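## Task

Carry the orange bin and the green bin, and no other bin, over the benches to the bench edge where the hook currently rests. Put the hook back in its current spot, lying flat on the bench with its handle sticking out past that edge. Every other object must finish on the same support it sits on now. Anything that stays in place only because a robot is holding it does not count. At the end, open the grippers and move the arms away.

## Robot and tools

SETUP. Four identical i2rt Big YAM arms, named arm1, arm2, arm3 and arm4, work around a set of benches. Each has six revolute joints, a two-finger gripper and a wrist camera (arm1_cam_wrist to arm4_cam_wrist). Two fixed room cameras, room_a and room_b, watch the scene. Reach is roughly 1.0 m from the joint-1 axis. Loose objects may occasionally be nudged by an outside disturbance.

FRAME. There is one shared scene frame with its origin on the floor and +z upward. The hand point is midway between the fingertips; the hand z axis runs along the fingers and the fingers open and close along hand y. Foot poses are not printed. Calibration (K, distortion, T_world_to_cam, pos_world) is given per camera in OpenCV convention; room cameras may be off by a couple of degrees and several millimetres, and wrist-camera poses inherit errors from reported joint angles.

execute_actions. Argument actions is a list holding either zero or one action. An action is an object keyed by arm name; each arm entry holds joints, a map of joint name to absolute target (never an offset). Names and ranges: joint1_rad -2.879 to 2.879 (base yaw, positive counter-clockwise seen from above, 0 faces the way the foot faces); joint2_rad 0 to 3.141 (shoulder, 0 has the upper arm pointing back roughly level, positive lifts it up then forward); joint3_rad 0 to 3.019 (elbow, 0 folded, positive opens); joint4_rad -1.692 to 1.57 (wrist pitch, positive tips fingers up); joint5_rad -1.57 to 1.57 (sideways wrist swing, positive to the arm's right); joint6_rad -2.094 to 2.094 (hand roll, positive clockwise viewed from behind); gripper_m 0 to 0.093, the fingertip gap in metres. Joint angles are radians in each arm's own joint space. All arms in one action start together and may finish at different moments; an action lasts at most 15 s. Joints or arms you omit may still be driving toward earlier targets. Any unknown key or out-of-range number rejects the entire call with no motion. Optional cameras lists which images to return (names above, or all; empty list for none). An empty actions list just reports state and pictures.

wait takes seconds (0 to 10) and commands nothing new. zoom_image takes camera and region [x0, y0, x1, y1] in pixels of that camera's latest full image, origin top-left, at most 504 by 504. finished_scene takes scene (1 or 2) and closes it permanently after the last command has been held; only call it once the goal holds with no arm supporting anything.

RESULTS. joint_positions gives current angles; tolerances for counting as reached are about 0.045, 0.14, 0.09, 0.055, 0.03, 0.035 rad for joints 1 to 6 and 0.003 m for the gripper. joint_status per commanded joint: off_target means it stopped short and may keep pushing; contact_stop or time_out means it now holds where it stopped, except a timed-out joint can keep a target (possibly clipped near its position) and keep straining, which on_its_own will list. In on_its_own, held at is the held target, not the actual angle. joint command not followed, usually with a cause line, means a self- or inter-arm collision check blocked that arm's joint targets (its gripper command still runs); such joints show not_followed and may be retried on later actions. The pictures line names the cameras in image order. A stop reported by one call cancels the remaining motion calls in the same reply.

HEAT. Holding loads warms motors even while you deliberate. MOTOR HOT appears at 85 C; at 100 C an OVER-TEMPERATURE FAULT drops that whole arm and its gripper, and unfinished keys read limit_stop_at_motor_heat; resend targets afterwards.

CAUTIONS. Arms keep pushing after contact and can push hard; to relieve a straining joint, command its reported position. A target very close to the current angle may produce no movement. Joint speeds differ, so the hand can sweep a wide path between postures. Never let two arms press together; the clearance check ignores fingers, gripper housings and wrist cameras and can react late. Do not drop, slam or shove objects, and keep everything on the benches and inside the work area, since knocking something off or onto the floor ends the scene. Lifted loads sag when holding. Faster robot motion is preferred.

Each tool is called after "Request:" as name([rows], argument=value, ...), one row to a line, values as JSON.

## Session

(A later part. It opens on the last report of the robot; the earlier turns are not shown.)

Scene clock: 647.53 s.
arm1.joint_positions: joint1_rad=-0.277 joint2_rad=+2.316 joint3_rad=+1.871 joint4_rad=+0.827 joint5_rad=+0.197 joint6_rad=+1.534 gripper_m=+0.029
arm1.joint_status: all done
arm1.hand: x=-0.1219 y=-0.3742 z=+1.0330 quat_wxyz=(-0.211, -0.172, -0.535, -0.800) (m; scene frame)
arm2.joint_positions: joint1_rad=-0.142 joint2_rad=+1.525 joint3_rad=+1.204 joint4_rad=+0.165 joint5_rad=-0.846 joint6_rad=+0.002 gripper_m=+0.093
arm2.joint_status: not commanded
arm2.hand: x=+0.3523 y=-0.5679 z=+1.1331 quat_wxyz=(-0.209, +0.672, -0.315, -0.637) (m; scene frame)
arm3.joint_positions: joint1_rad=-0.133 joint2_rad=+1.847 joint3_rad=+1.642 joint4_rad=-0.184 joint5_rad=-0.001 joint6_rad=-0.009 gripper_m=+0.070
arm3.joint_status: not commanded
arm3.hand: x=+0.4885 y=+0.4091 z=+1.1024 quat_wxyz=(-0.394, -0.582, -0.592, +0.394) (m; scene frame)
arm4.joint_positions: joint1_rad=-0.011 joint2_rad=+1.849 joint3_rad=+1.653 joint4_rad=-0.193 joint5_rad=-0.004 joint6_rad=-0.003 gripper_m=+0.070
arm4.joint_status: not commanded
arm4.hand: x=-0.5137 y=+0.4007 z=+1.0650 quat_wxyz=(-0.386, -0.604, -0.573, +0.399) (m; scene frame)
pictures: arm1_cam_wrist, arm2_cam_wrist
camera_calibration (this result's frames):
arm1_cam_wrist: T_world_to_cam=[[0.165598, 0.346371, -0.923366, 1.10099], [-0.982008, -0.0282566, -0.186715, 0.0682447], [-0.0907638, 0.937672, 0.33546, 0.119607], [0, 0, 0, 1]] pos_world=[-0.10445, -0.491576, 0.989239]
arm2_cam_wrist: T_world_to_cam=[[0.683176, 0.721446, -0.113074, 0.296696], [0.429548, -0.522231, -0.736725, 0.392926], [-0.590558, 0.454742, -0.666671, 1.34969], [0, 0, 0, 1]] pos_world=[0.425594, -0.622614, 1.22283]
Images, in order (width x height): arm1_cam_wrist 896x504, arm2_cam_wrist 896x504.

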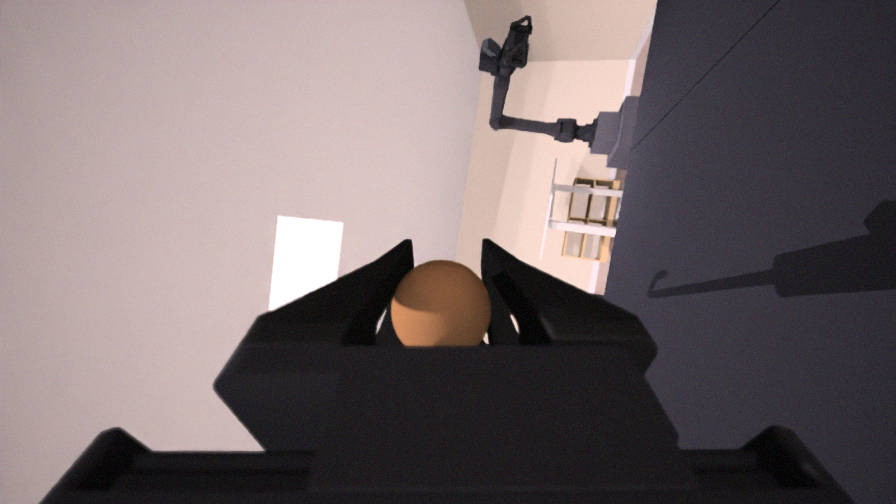

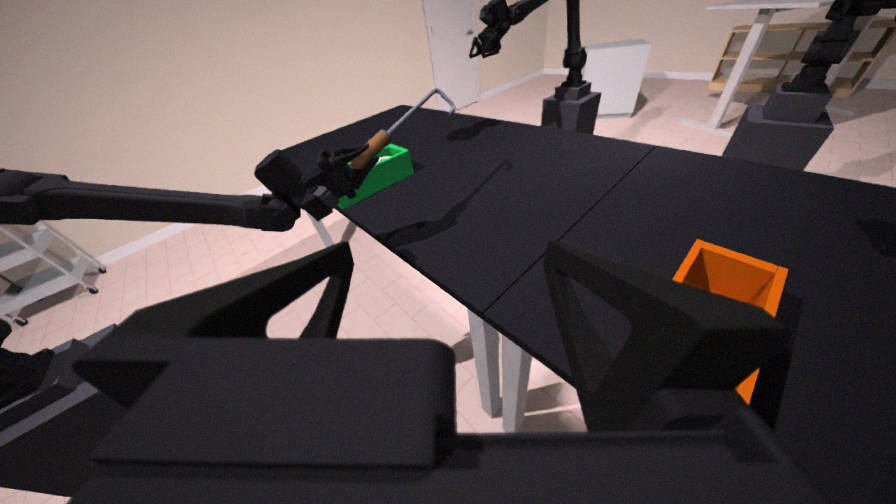

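Request:
execute_actions([
  {"arm1":{"joints":{"joint1_rad":-0.585,"joint2_rad":2.61,"joint3_rad":2.27,"joint4_rad":1.20,"joint5_rad":-0.26,"joint6_rad":0.0}}},
], cameras=["arm2_cam_wrist","arm1_cam_wrist","arm3_cam_wrist","arm4_cam_wrist"])

Scene clock: 652.47 s.
arm1.joint_positions: joint1_rad=-0.580 joint2_rad=+2.647 joint3_rad=+2.198 joint4_rad=+1.166 joint5_rad=-0.265 joint6_rad=+0.020 gripper_m=+0.029
arm1.joint_status: all done
arm1.hand: x=+0.0564 y=-0.4548 z=+0.9834 quat_wxyz=(-0.781, +0.281, -0.319, -0.458) (m; scene frame)
arm2.joint_positions: joint1_rad=-0.142 joint2_rad=+1.525 joint3_rad=+1.204 joint4_rad=+0.165 joint5_rad=-0.846 joint6_rad=+0.002 gripper_m=+0.093
arm2.joint_status: not commanded
arm2.hand: x=+0.3523 y=-0.5679 z=+1.1331 quat_wxyz=(-0.209, +0.672, -0.315, -0.637) (m; scene frame)
arm3.joint_positions: joint1_rad=-0.133 joint2_rad=+1.847 joint3_rad=+1.642 joint4_rad=-0.184 joint5_rad=-0.001 joint6_rad=-0.009 gripper_m=+0.070
arm3.joint_status: not commanded
arm3.hand: x=+0.4885 y=+0.4091 z=+1.1024 quat_wxyz=(-0.394, -0.582, -0.592, +0.394) (m; scene frame)
arm4.joint_positions: joint1_rad=-0.011 joint2_rad=+1.849 joint3_rad=+1.653 joint4_rad=-0.193 joint5_rad=-0.004 joint6_rad=-0.003 gripper_m=+0.070
arm4.joint_status: not commanded
arm4.hand: x=-0.5137 y=+0.4007 z=+1.0650 quat_wxyz=(-0.386, -0.604, -0.573, +0.399) (m; scene frame)
pictures: arm1_cam_wrist, arm2_cam_wrist, arm3_cam_wrist, arm4_cam_wrist
camera_calibration (this result's frames):
arm1_cam_wrist: T_world_to_cam=[[0.894966, -0.416508, 0.159868, -0.399719], [0.177059, 0.00269105, -0.984197, 0.964735], [0.409495, 0.909128, 0.0761549, 0.441782], [0, 0, 0, 1]] pos_world=[0.00601228, -0.570719, 0.979747]
arm2_cam_wrist: T_world_to_cam=[[0.683176, 0.721446, -0.113074, 0.296696], [0.429548, -0.522231, -0.736725, 0.392926], [-0.590558, 0.454742, -0.666671, 1.34969], [0, 0, 0, 1]] pos_world=[0.425594, -0.622614, 1.22283]
arm3_cam_wrist: T_world_to_cam=[[-0.999633, -0.0270493, 0.00140227, 0.499346], [-0.0234321, 0.837664, -0.545683, 0.271579], [0.0135857, -0.545515, -0.837991, 1.26219], [0, 0, 0, 1]] pos_world=[0.488379, 0.47456, 1.2052]
arm4_cam_wrist: T_world_to_cam=[[-0.998481, 0.0551002, 0.000761664, -0.534427], [0.0467798, 0.854847, -0.516767, 0.237274], [-0.0291251, -0.515946, -0.856126, 1.22374], [0, 0, 0, 1]] pos_world=[-0.509073, 0.458, 1.1707]
Images, in order (width x height): arm1_cam_wrist 896x504, arm2_cam_wrist 896x504, arm3_cam_wrist 896x504, arm4_cam_wrist 896x504.

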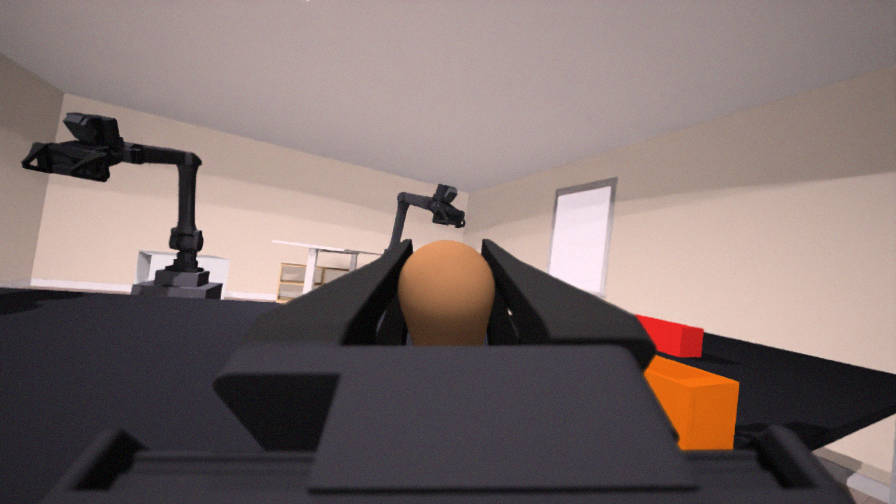

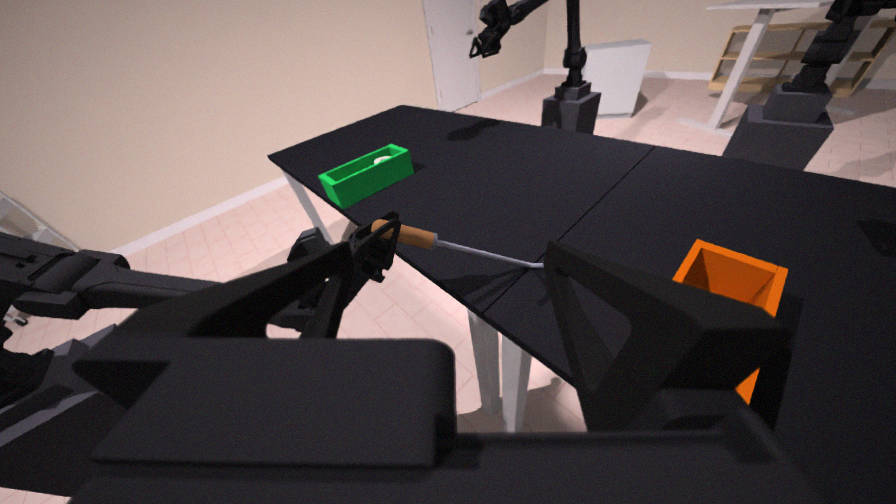

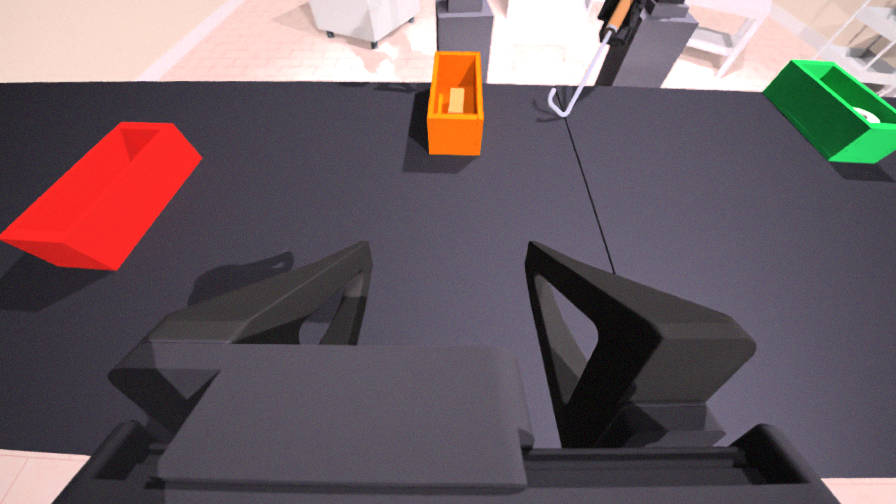

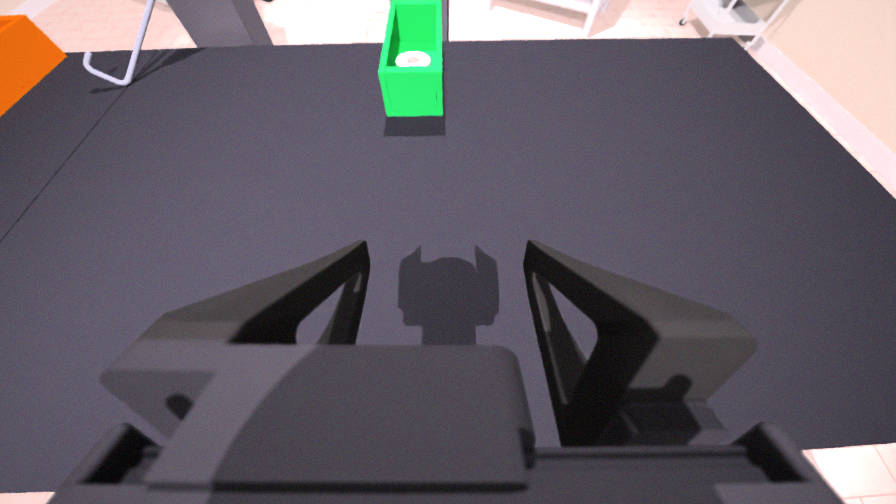

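Request:
execute_actions([
  {"arm1":{"joints":{"joint2_rad":2.775}}},
], cameras=["arm2_cam_wrist","arm1_cam_wrist","arm3_cam_wrist","arm4_cam_wrist"])

Scene clock: 663.63 s.
arm1.joint_positions: joint1_rad=-0.580 joint2_rad=+2.772 joint3_rad=+2.226 joint4_rad=+1.187 joint5_rad=-0.261 joint6_rad=+0.001 gripper_m=+0.029
arm1.joint_status: all done
arm1.hand: x=+0.0602 y=-0.4499 z=+0.8910 quat_wxyz=(-0.769, +0.295, -0.349, -0.447) (m; scene frame)
arm2.joint_positions: joint1_rad=-0.142 joint2_rad=+1.525 joint3_rad=+1.204 joint4_rad=+0.165 joint5_rad=-0.846 joint6_rad=+0.002 gripper_m=+0.093
arm2.joint_status: not commanded
arm2.hand: x=+0.3523 y=-0.5679 z=+1.1331 quat_wxyz=(-0.209, +0.672, -0.315, -0.637) (m; scene frame)
arm3.joint_positions: joint1_rad=-0.133 joint2_rad=+1.847 joint3_rad=+1.642 joint4_rad=-0.184 joint5_rad=-0.001 joint6_rad=-0.009 gripper_m=+0.070
arm3.joint_status: not commanded
arm3.hand: x=+0.4885 y=+0.4091 z=+1.1024 quat_wxyz=(-0.394, -0.582, -0.592, +0.394) (m; scene frame)
arm4.joint_positions: joint1_rad=-0.011 joint2_rad=+1.849 joint3_rad=+1.653 joint4_rad=-0.193 joint5_rad=-0.004 joint6_rad=-0.003 gripper_m=+0.070
arm4.joint_status: not commanded
arm4.hand: x=-0.5137 y=+0.4007 z=+1.0650 quat_wxyz=(-0.386, -0.604, -0.573, +0.399) (m; scene frame)
pictures: arm1_cam_wrist, arm2_cam_wrist, arm3_cam_wrist, arm4_cam_wrist
camera_calibration (this result's frames):
arm1_cam_wrist: T_world_to_cam=[[0.894383, -0.41933, 0.155696, -0.383806], [0.143126, -0.0614924, -0.987792, 0.849431], [0.423785, 0.905749, 0.00501938, 0.503856], [0, 0, 0, 1]] pos_world=[0.0081678, -0.565075, 0.896289]
arm2_cam_wrist: T_world_to_cam=[[0.683176, 0.721446, -0.113074, 0.296696], [0.429548, -0.522231, -0.736725, 0.392926], [-0.590558, 0.454742, -0.666671, 1.34969], [0, 0, 0, 1]] pos_world=[0.425594, -0.622614, 1.22283]
arm3_cam_wrist: T_world_to_cam=[[-0.999633, -0.0270493, 0.00140227, 0.499346], [-0.0234321, 0.837664, -0.545683, 0.271579], [0.0135857, -0.545515, -0.837991, 1.26219], [0, 0, 0, 1]] pos_world=[0.488379, 0.47456, 1.2052]
arm4_cam_wrist: T_world_to_cam=[[-0.998481, 0.0551002, 0.000761664, -0.534427], [0.0467798, 0.854847, -0.516767, 0.237274], [-0.0291251, -0.515946, -0.856126, 1.22374], [0, 0, 0, 1]] pos_world=[-0.509073, 0.458, 1.1707]
Images, in order (width x height): arm1_cam_wrist 896x504, arm2_cam_wrist 896x504, arm3_cam_wrist 896x504, arm4_cam_wrist 896x504.

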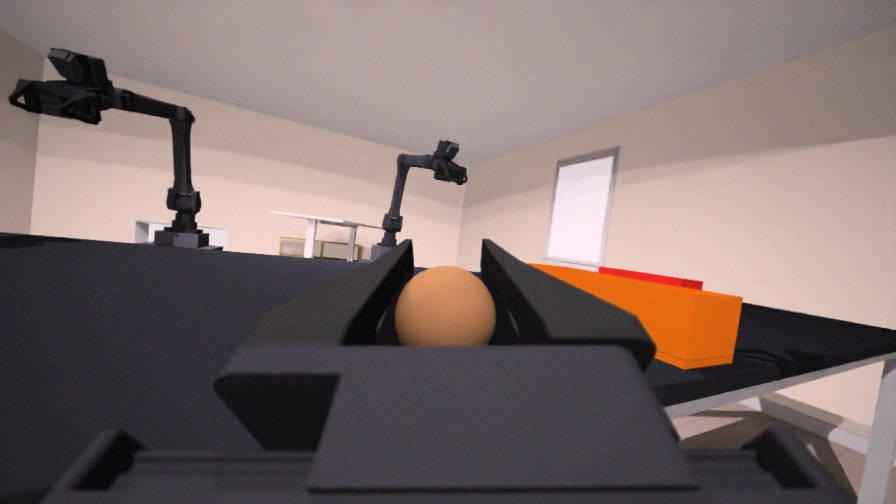

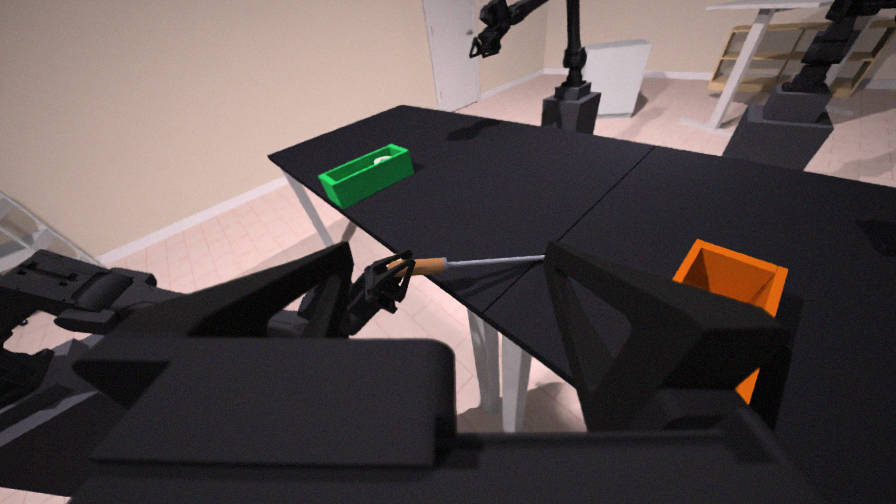

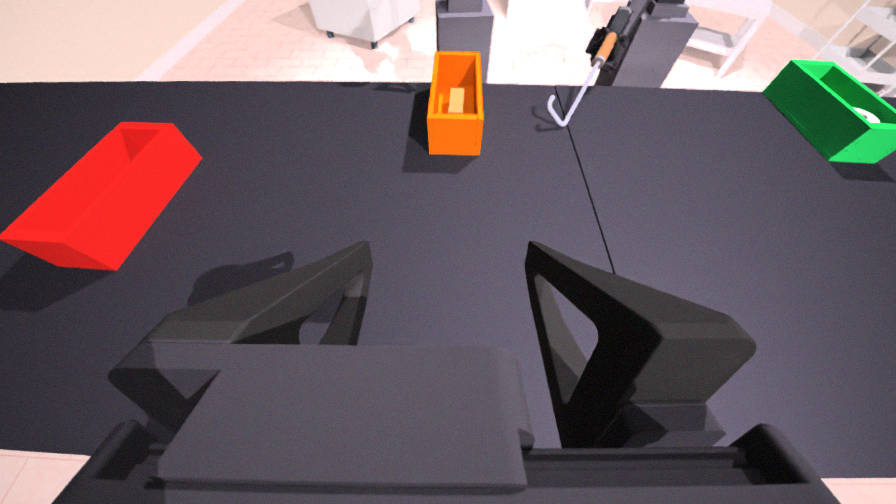

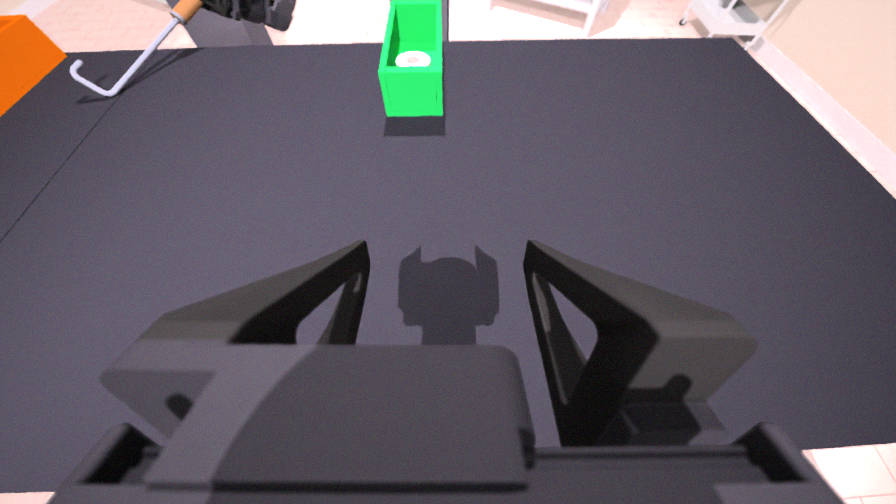

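Request:
execute_actions([
  {"arm1":{"joints":{"joint2_rad":2.86}}},
], cameras=["arm2_cam_wrist","arm1_cam_wrist","arm3_cam_wrist","arm4_cam_wrist"])

Request:
zoom_image(camera="arm3_cam_wrist", region=[510, 20, 690, 160])

Request:
zoom_image(camera="arm2_cam_wrist", region=[350, 220, 570, 340])

Scene clock: 671.57 s.
arm1.joint_positions: joint1_rad=-0.582 joint2_rad=+2.847 joint3_rad=+2.229 joint4_rad=+1.191 joint5_rad=-0.257 joint6_rad=-0.002 gripper_m=+0.029
arm1.joint_status: all done
arm1.hand: x=+0.0606 y=-0.4516 z=+0.8259 quat_wxyz=(-0.755, +0.306, -0.377, -0.441) (m; scene frame)
arm2.joint_positions: joint1_rad=-0.142 joint2_rad=+1.525 joint3_rad=+1.204 joint4_rad=+0.165 joint5_rad=-0.846 joint6_rad=+0.002 gripper_m=+0.093
arm2.joint_status: not commanded
arm2.hand: x=+0.3523 y=-0.5679 z=+1.1331 quat_wxyz=(-0.209, +0.672, -0.315, -0.637) (m; scene frame)
arm3.joint_positions: joint1_rad=-0.133 joint2_rad=+1.847 joint3_rad=+1.642 joint4_rad=-0.184 joint5_rad=-0.001 joint6_rad=-0.009 gripper_m=+0.070
arm3.joint_status: not commanded
arm3.hand: x=+0.4885 y=+0.4091 z=+1.1024 quat_wxyz=(-0.394, -0.582, -0.592, +0.394) (m; scene frame)
arm4.joint_positions: joint1_rad=-0.011 joint2_rad=+1.849 joint3_rad=+1.653 joint4_rad=-0.193 joint5_rad=-0.004 joint6_rad=-0.003 gripper_m=+0.070
arm4.joint_status: not commanded
arm4.hand: x=-0.5137 y=+0.4007 z=+1.0650 quat_wxyz=(-0.386, -0.604, -0.573, +0.399) (m; scene frame)
pictures: arm1_cam_wrist, arm2_cam_wrist, arm3_cam_wrist, arm4_cam_wrist
camera_calibration (this result's frames):
arm1_cam_wrist: T_world_to_cam=[[0.897914, -0.416848, 0.141378, -0.362035], [0.102083, -0.115224, -0.98808, 0.763442], [0.428169, 0.901644, -0.0609081, 0.557868], [0, 0, 0, 1]] pos_world=[0.00828061, -0.565945, 0.839504]
arm2_cam_wrist: T_world_to_cam=[[0.683176, 0.721446, -0.113074, 0.296696], [0.429548, -0.522231, -0.736725, 0.392926], [-0.590558, 0.454742, -0.666671, 1.34969], [0, 0, 0, 1]] pos_world=[0.425594, -0.622614, 1.22283]
arm3_cam_wrist: T_world_to_cam=[[-0.999633, -0.0270493, 0.00140227, 0.499346], [-0.0234321, 0.837664, -0.545683, 0.271579], [0.0135857, -0.545515, -0.837991, 1.26219], [0, 0, 0, 1]] pos_world=[0.488379, 0.47456, 1.2052]
arm4_cam_wrist: T_world_to_cam=[[-0.998481, 0.0551002, 0.000761664, -0.534427], [0.0467798, 0.854847, -0.516767, 0.237274], [-0.0291251, -0.515946, -0.856126, 1.22374], [0, 0, 0, 1]] pos_world=[-0.509073, 0.458, 1.1707]
Images, in order (width x height): arm1_cam_wrist 896x504, arm2_cam_wrist 896x504, arm3_cam_wrist 896x504, arm4_cam_wrist 896x504.

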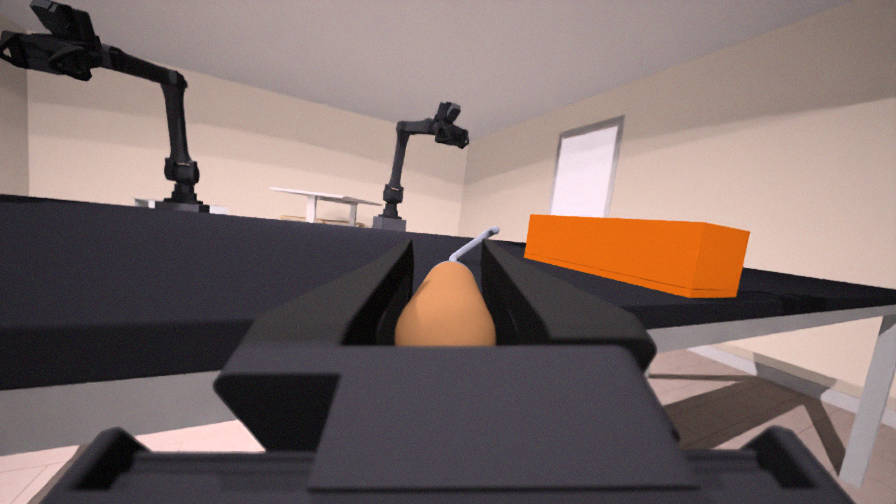

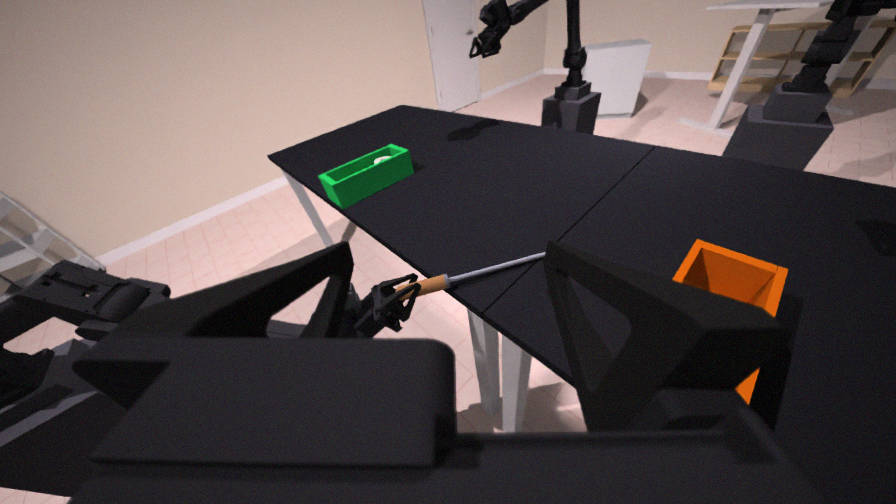

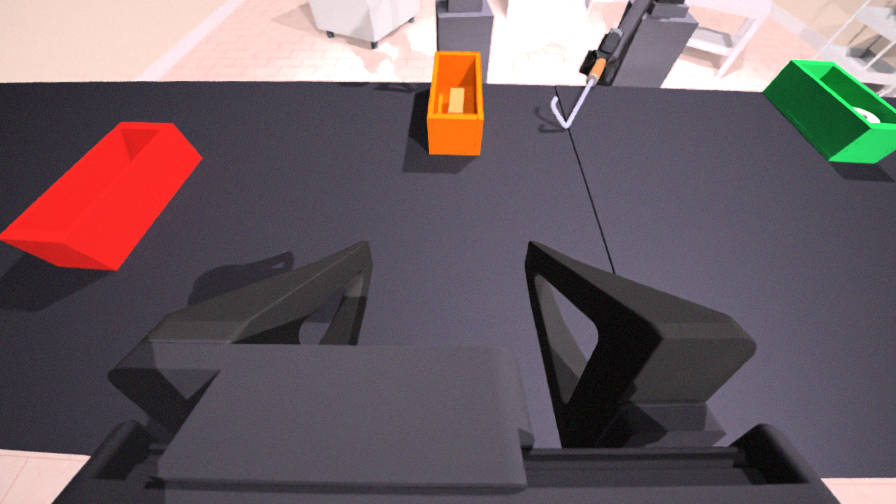

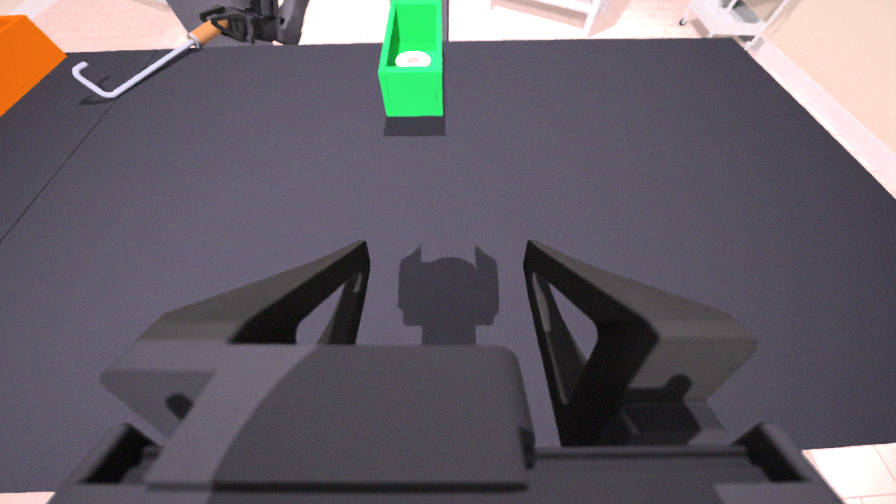

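Region (510, 20, 690, 160) of arm3_cam_wrist's 896x504 image, scaled by 2.800, with more detail than that image has.

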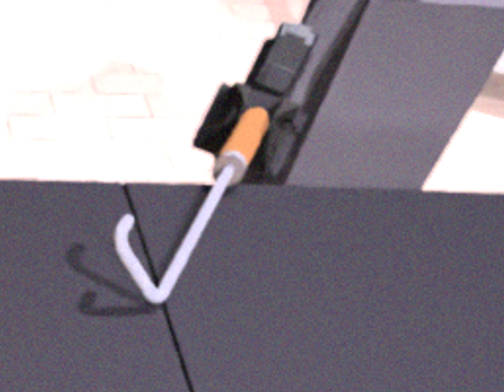

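Region (350, 220, 570, 340) of arm2_cam_wrist's 896x504 image, scaled by 2.291, with more detail than that image has; it fills the top 275 rows of this view, and the rest is white.

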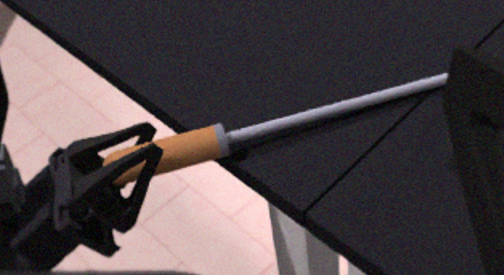

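Request:
execute_actions([
  {"arm1":{"joints":{"joint1_rad":-0.542,"joint5_rad":-0.225}}},
], cameras=["arm2_cam_wrist","arm3_cam_wrist","arm4_cam_wrist"])

Request:
zoom_image(camera="arm3_cam_wrist", region=[510, 20, 690, 160])

Request:
zoom_image(camera="arm2_cam_wrist", region=[350, 220, 570, 340])

Scene clock: 689.20 s.
arm1.joint_positions: joint1_rad=-0.551 joint2_rad=+2.847 joint3_rad=+2.229 joint4_rad=+1.191 joint5_rad=-0.221 joint6_rad=-0.003 gripper_m=+0.029
arm1.joint_status: all done
arm1.hand: x=+0.0430 y=-0.4384 z=+0.8269 quat_wxyz=(-0.754, +0.298, -0.380, -0.445) (m; scene frame)
arm2.joint_positions: joint1_rad=-0.142 joint2_rad=+1.525 joint3_rad=+1.204 joint4_rad=+0.165 joint5_rad=-0.846 joint6_rad=+0.002 gripper_m=+0.093
arm2.joint_status: not commanded
arm2.hand: x=+0.3523 y=-0.5679 z=+1.1331 quat_wxyz=(-0.209, +0.672, -0.315, -0.637) (m; scene frame)
arm3.joint_positions: joint1_rad=-0.133 joint2_rad=+1.847 joint3_rad=+1.642 joint4_rad=-0.184 joint5_rad=-0.001 joint6_rad=-0.009 gripper_m=+0.070
arm3.joint_status: not commanded
arm3.hand: x=+0.4885 y=+0.4091 z=+1.1024 quat_wxyz=(-0.394, -0.582, -0.592, +0.394) (m; scene frame)
arm4.joint_positions: joint1_rad=-0.011 joint2_rad=+1.849 joint3_rad=+1.653 joint4_rad=-0.193 joint5_rad=-0.004 joint6_rad=-0.003 gripper_m=+0.070
arm4.joint_status: not commanded
arm4.hand: x=-0.5137 y=+0.4007 z=+1.0650 quat_wxyz=(-0.386, -0.604, -0.573, +0.399) (m; scene frame)
pictures: arm2_cam_wrist, arm3_cam_wrist, arm4_cam_wrist
camera_calibration (this result's frames):
arm2_cam_wrist: T_world_to_cam=[[0.683176, 0.721446, -0.113074, 0.296696], [0.429548, -0.522231, -0.736725, 0.392926], [-0.590558, 0.454742, -0.666671, 1.34969], [0, 0, 0, 1]] pos_world=[0.425594, -0.622614, 1.22283]
arm3_cam_wrist: T_world_to_cam=[[-0.999633, -0.0270493, 0.00140227, 0.499346], [-0.0234321, 0.837664, -0.545683, 0.271579], [0.0135857, -0.545515, -0.837991, 1.26219], [0, 0, 0, 1]] pos_world=[0.488379, 0.47456, 1.2052]
arm4_cam_wrist: T_world_to_cam=[[-0.998481, 0.0551002, 0.000761664, -0.534427], [0.0467798, 0.854847, -0.516767, 0.237274], [-0.0291251, -0.515946, -0.856126, 1.22374], [0, 0, 0, 1]] pos_world=[-0.509073, 0.458, 1.1707]
Images, in order (width x height): arm2_cam_wrist 896x504, arm3_cam_wrist 896x504, arm4_cam_wrist 896x504.

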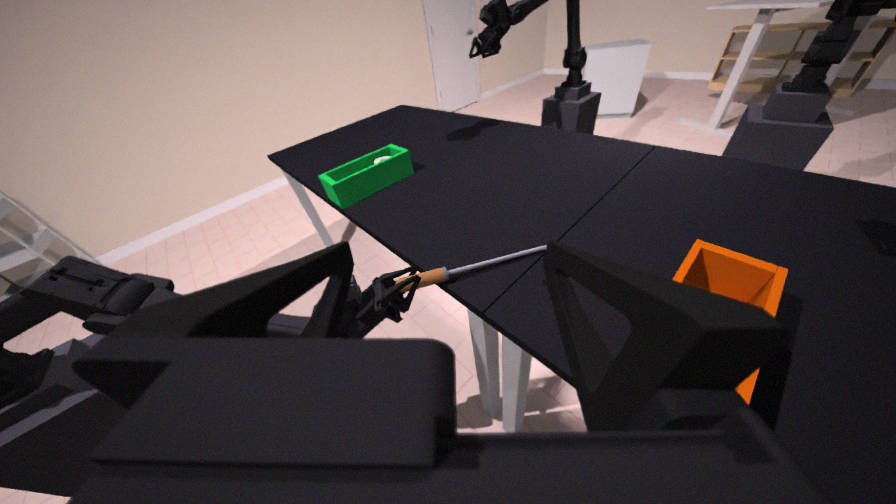

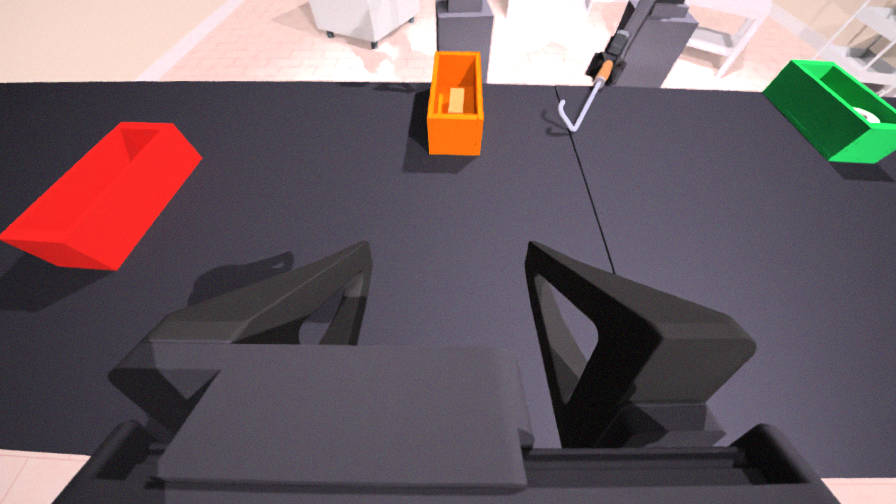

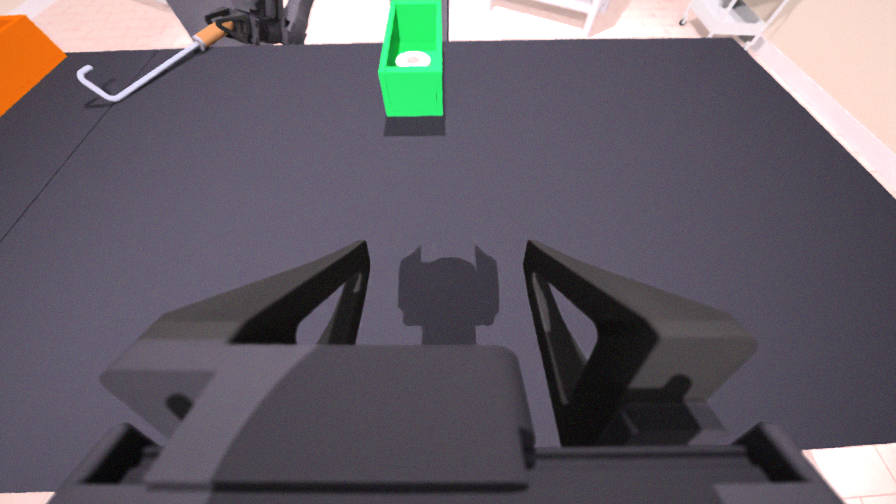

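Region (510, 20, 690, 160) of arm3_cam_wrist's 896x504 image, scaled by 2.800, with more detail than that image has.

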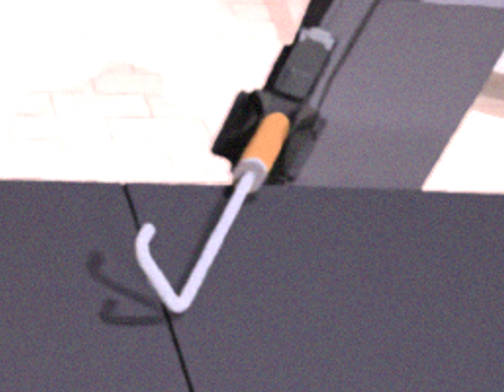

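Region (350, 220, 570, 340) of arm2_cam_wrist's 896x504 image, scaled by 2.291, with more detail than that image has; it fills the top 275 rows of this view, and the rest is white.

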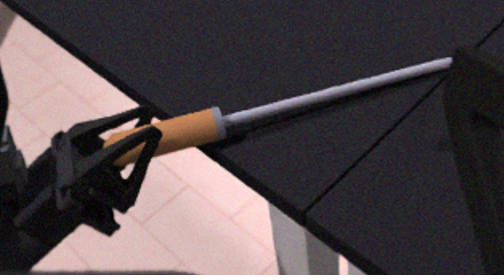

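Request:
execute_actions([
  {"arm1":{"joints":{"gripper_m":0.09}}},
], cameras=["arm2_cam_wrist","arm3_cam_wrist","arm4_cam_wrist"])

Request:
zoom_image(camera="arm3_cam_wrist", region=[510, 20, 690, 160])

Scene clock: 702.87 s.
arm1.joint_positions: joint1_rad=-0.551 joint2_rad=+2.847 joint3_rad=+2.229 joint4_rad=+1.191 joint5_rad=-0.222 joint6_rad=-0.003 gripper_m=+0.090
arm1.joint_status: all done
arm1.hand: x=+0.0426 y=-0.4382 z=+0.8269 quat_wxyz=(-0.754, +0.298, -0.380, -0.445) (m; scene frame)
arm2.joint_positions: joint1_rad=-0.142 joint2_rad=+1.525 joint3_rad=+1.204 joint4_rad=+0.165 joint5_rad=-0.846 joint6_rad=+0.002 gripper_m=+0.093
arm2.joint_status: not commanded
arm2.hand: x=+0.3523 y=-0.5679 z=+1.1331 quat_wxyz=(-0.209, +0.672, -0.315, -0.637) (m; scene frame)
arm3.joint_positions: joint1_rad=-0.133 joint2_rad=+1.847 joint3_rad=+1.642 joint4_rad=-0.184 joint5_rad=-0.001 joint6_rad=-0.009 gripper_m=+0.070
arm3.joint_status: not commanded
arm3.hand: x=+0.4885 y=+0.4091 z=+1.1024 quat_wxyz=(-0.394, -0.582, -0.592, +0.394) (m; scene frame)
arm4.joint_positions: joint1_rad=-0.011 joint2_rad=+1.849 joint3_rad=+1.653 joint4_rad=-0.193 joint5_rad=-0.004 joint6_rad=-0.003 gripper_m=+0.070
arm4.joint_status: not commanded
arm4.hand: x=-0.5137 y=+0.4007 z=+1.0650 quat_wxyz=(-0.386, -0.604, -0.573, +0.399) (m; scene frame)
pictures: arm2_cam_wrist, arm3_cam_wrist, arm4_cam_wrist
camera_calibration (this result's frames):
arm2_cam_wrist: T_world_to_cam=[[0.683176, 0.721446, -0.113074, 0.296696], [0.429548, -0.522231, -0.736725, 0.392926], [-0.590558, 0.454742, -0.666671, 1.34969], [0, 0, 0, 1]] pos_world=[0.425594, -0.622614, 1.22283]
arm3_cam_wrist: T_world_to_cam=[[-0.999633, -0.0270493, 0.00140227, 0.499346], [-0.0234321, 0.837664, -0.545683, 0.271579], [0.0135857, -0.545515, -0.837991, 1.26219], [0, 0, 0, 1]] pos_world=[0.488379, 0.47456, 1.2052]
arm4_cam_wrist: T_world_to_cam=[[-0.998481, 0.0551002, 0.000761664, -0.534427], [0.0467798, 0.854847, -0.516767, 0.237274], [-0.0291251, -0.515946, -0.856126, 1.22374], [0, 0, 0, 1]] pos_world=[-0.509073, 0.458, 1.1707]
Images, in order (width x height): arm2_cam_wrist 896x504, arm3_cam_wrist 896x504, arm4_cam_wrist 896x504.

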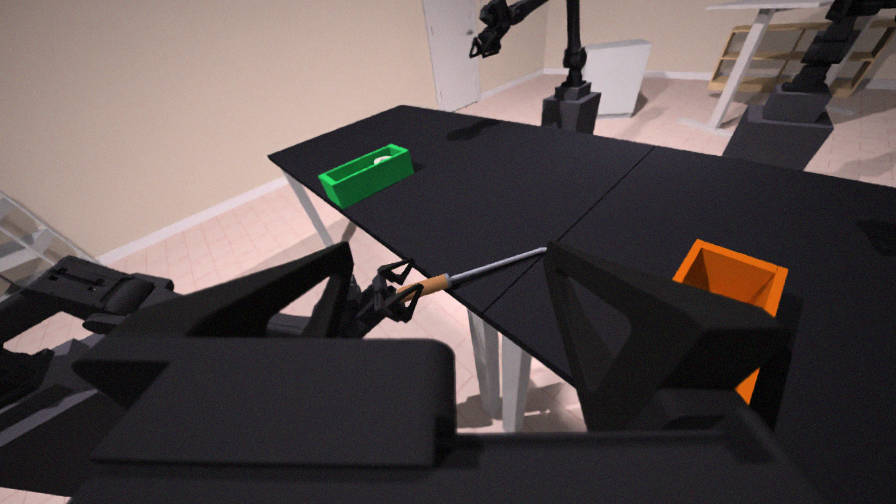

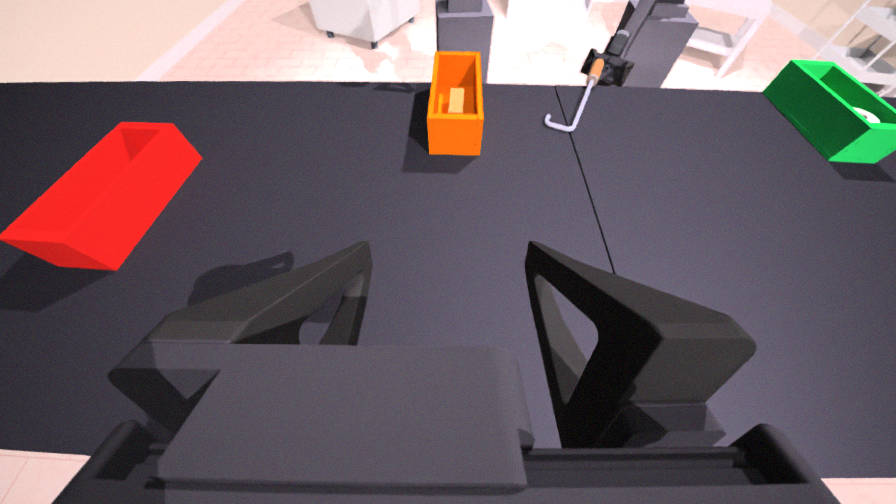

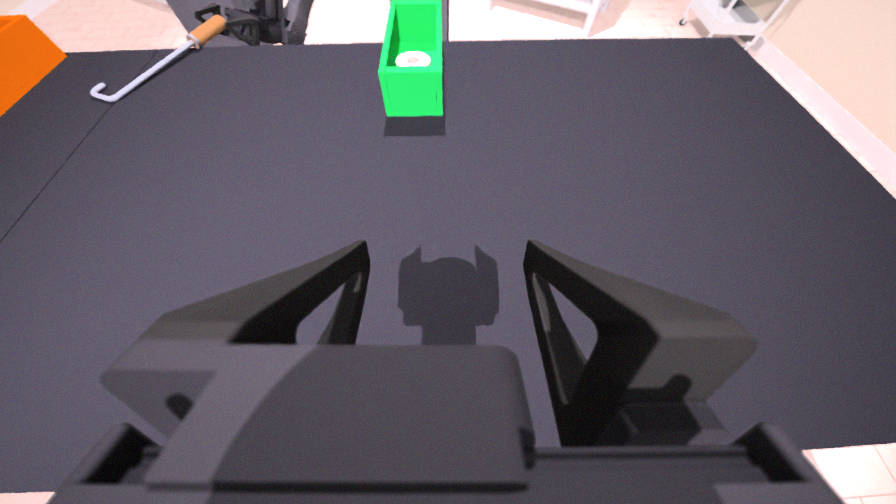

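Region (510, 20, 690, 160) of arm3_cam_wrist's 896x504 image, scaled by 2.800, with more detail than that image has.

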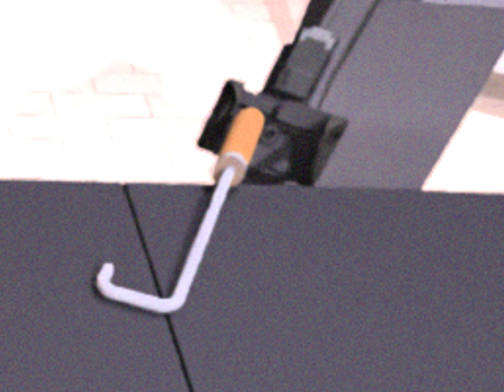

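Request:
execute_actions([
  {"arm1":{"joints":{"gripper_m":0.027}}},
], cameras=["arm2_cam_wrist","arm3_cam_wrist"])

Request:
zoom_image(camera="arm3_cam_wrist", region=[510, 20, 690, 160])

Request:
zoom_image(camera="arm2_cam_wrist", region=[350, 220, 570, 340])

Scene clock: 710.47 s.
arm1.joint_positions: joint1_rad=-0.551 joint2_rad=+2.847 joint3_rad=+2.229 joint4_rad=+1.191 joint5_rad=-0.222 joint6_rad=-0.003 gripper_m=+0.029
arm1.joint_status: all done
arm1.hand: x=+0.0424 y=-0.4381 z=+0.8269 quat_wxyz=(-0.754, +0.299, -0.380, -0.446) (m; scene frame)
arm2.joint_positions: joint1_rad=-0.142 joint2_rad=+1.525 joint3_rad=+1.204 joint4_rad=+0.165 joint5_rad=-0.846 joint6_rad=+0.002 gripper_m=+0.093
arm2.joint_status: not commanded
arm2.hand: x=+0.3523 y=-0.5679 z=+1.1331 quat_wxyz=(-0.209, +0.672, -0.315, -0.637) (m; scene frame)
arm3.joint_positions: joint1_rad=-0.133 joint2_rad=+1.847 joint3_rad=+1.642 joint4_rad=-0.184 joint5_rad=-0.001 joint6_rad=-0.009 gripper_m=+0.070
arm3.joint_status: not commanded
arm3.hand: x=+0.4885 y=+0.4091 z=+1.1024 quat_wxyz=(-0.394, -0.582, -0.592, +0.394) (m; scene frame)
arm4.joint_positions: joint1_rad=-0.011 joint2_rad=+1.849 joint3_rad=+1.653 joint4_rad=-0.193 joint5_rad=-0.004 joint6_rad=-0.003 gripper_m=+0.070
arm4.joint_status: not commanded
arm4.hand: x=-0.5137 y=+0.4007 z=+1.0650 quat_wxyz=(-0.386, -0.604, -0.573, +0.399) (m; scene frame)
pictures: arm2_cam_wrist, arm3_cam_wrist
camera_calibration (this result's frames):
arm2_cam_wrist: T_world_to_cam=[[0.683176, 0.721446, -0.113074, 0.296696], [0.429548, -0.522231, -0.736725, 0.392926], [-0.590558, 0.454742, -0.666671, 1.34969], [0, 0, 0, 1]] pos_world=[0.425594, -0.622614, 1.22283]
arm3_cam_wrist: T_world_to_cam=[[-0.999633, -0.0270493, 0.00140227, 0.499346], [-0.0234321, 0.837664, -0.545683, 0.271579], [0.0135857, -0.545515, -0.837991, 1.26219], [0, 0, 0, 1]] pos_world=[0.488379, 0.47456, 1.2052]
Images, in order (width x height): arm2_cam_wrist 896x504, arm3_cam_wrist 896x504.

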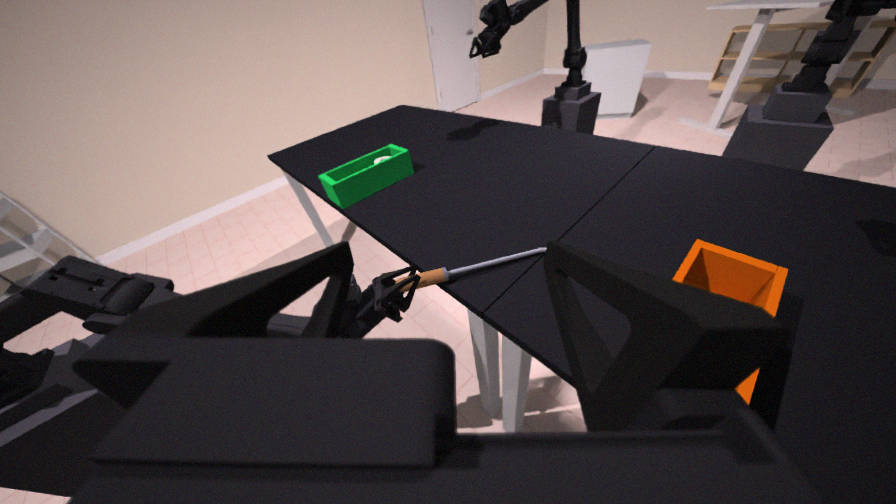

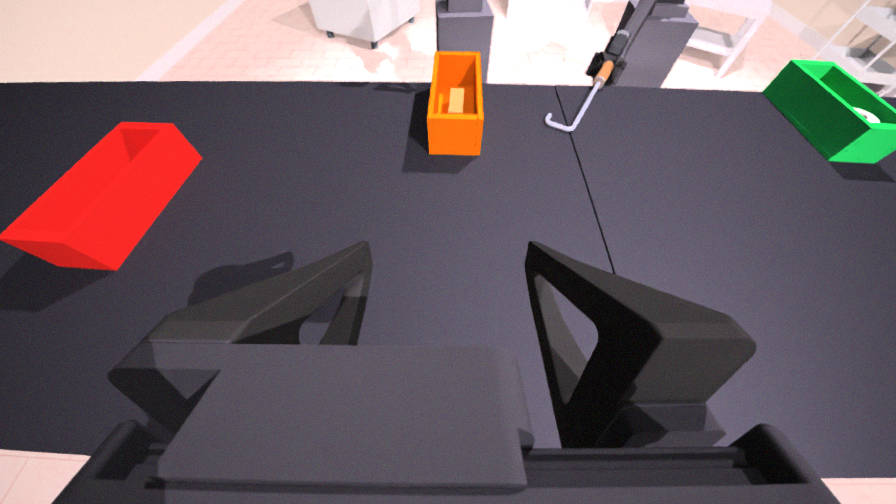

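Region (510, 20, 690, 160) of arm3_cam_wrist's 896x504 image, scaled by 2.800, with more detail than that image has.

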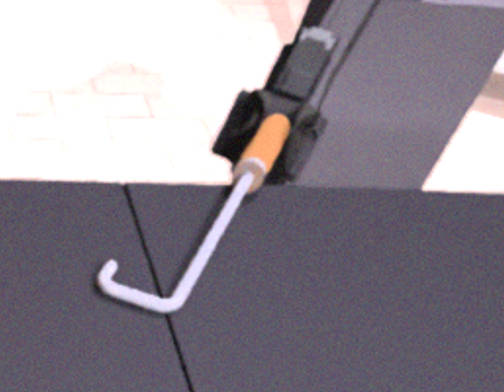

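Region (350, 220, 570, 340) of arm2_cam_wrist's 896x504 image, scaled by 2.291, with more detail than that image has; it fills the top 275 rows of this view, and the rest is white.

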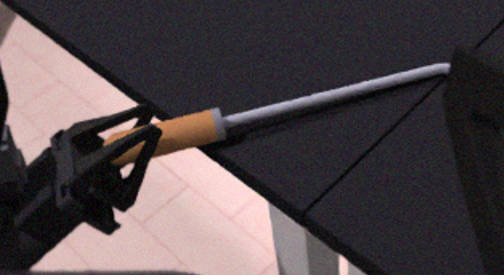

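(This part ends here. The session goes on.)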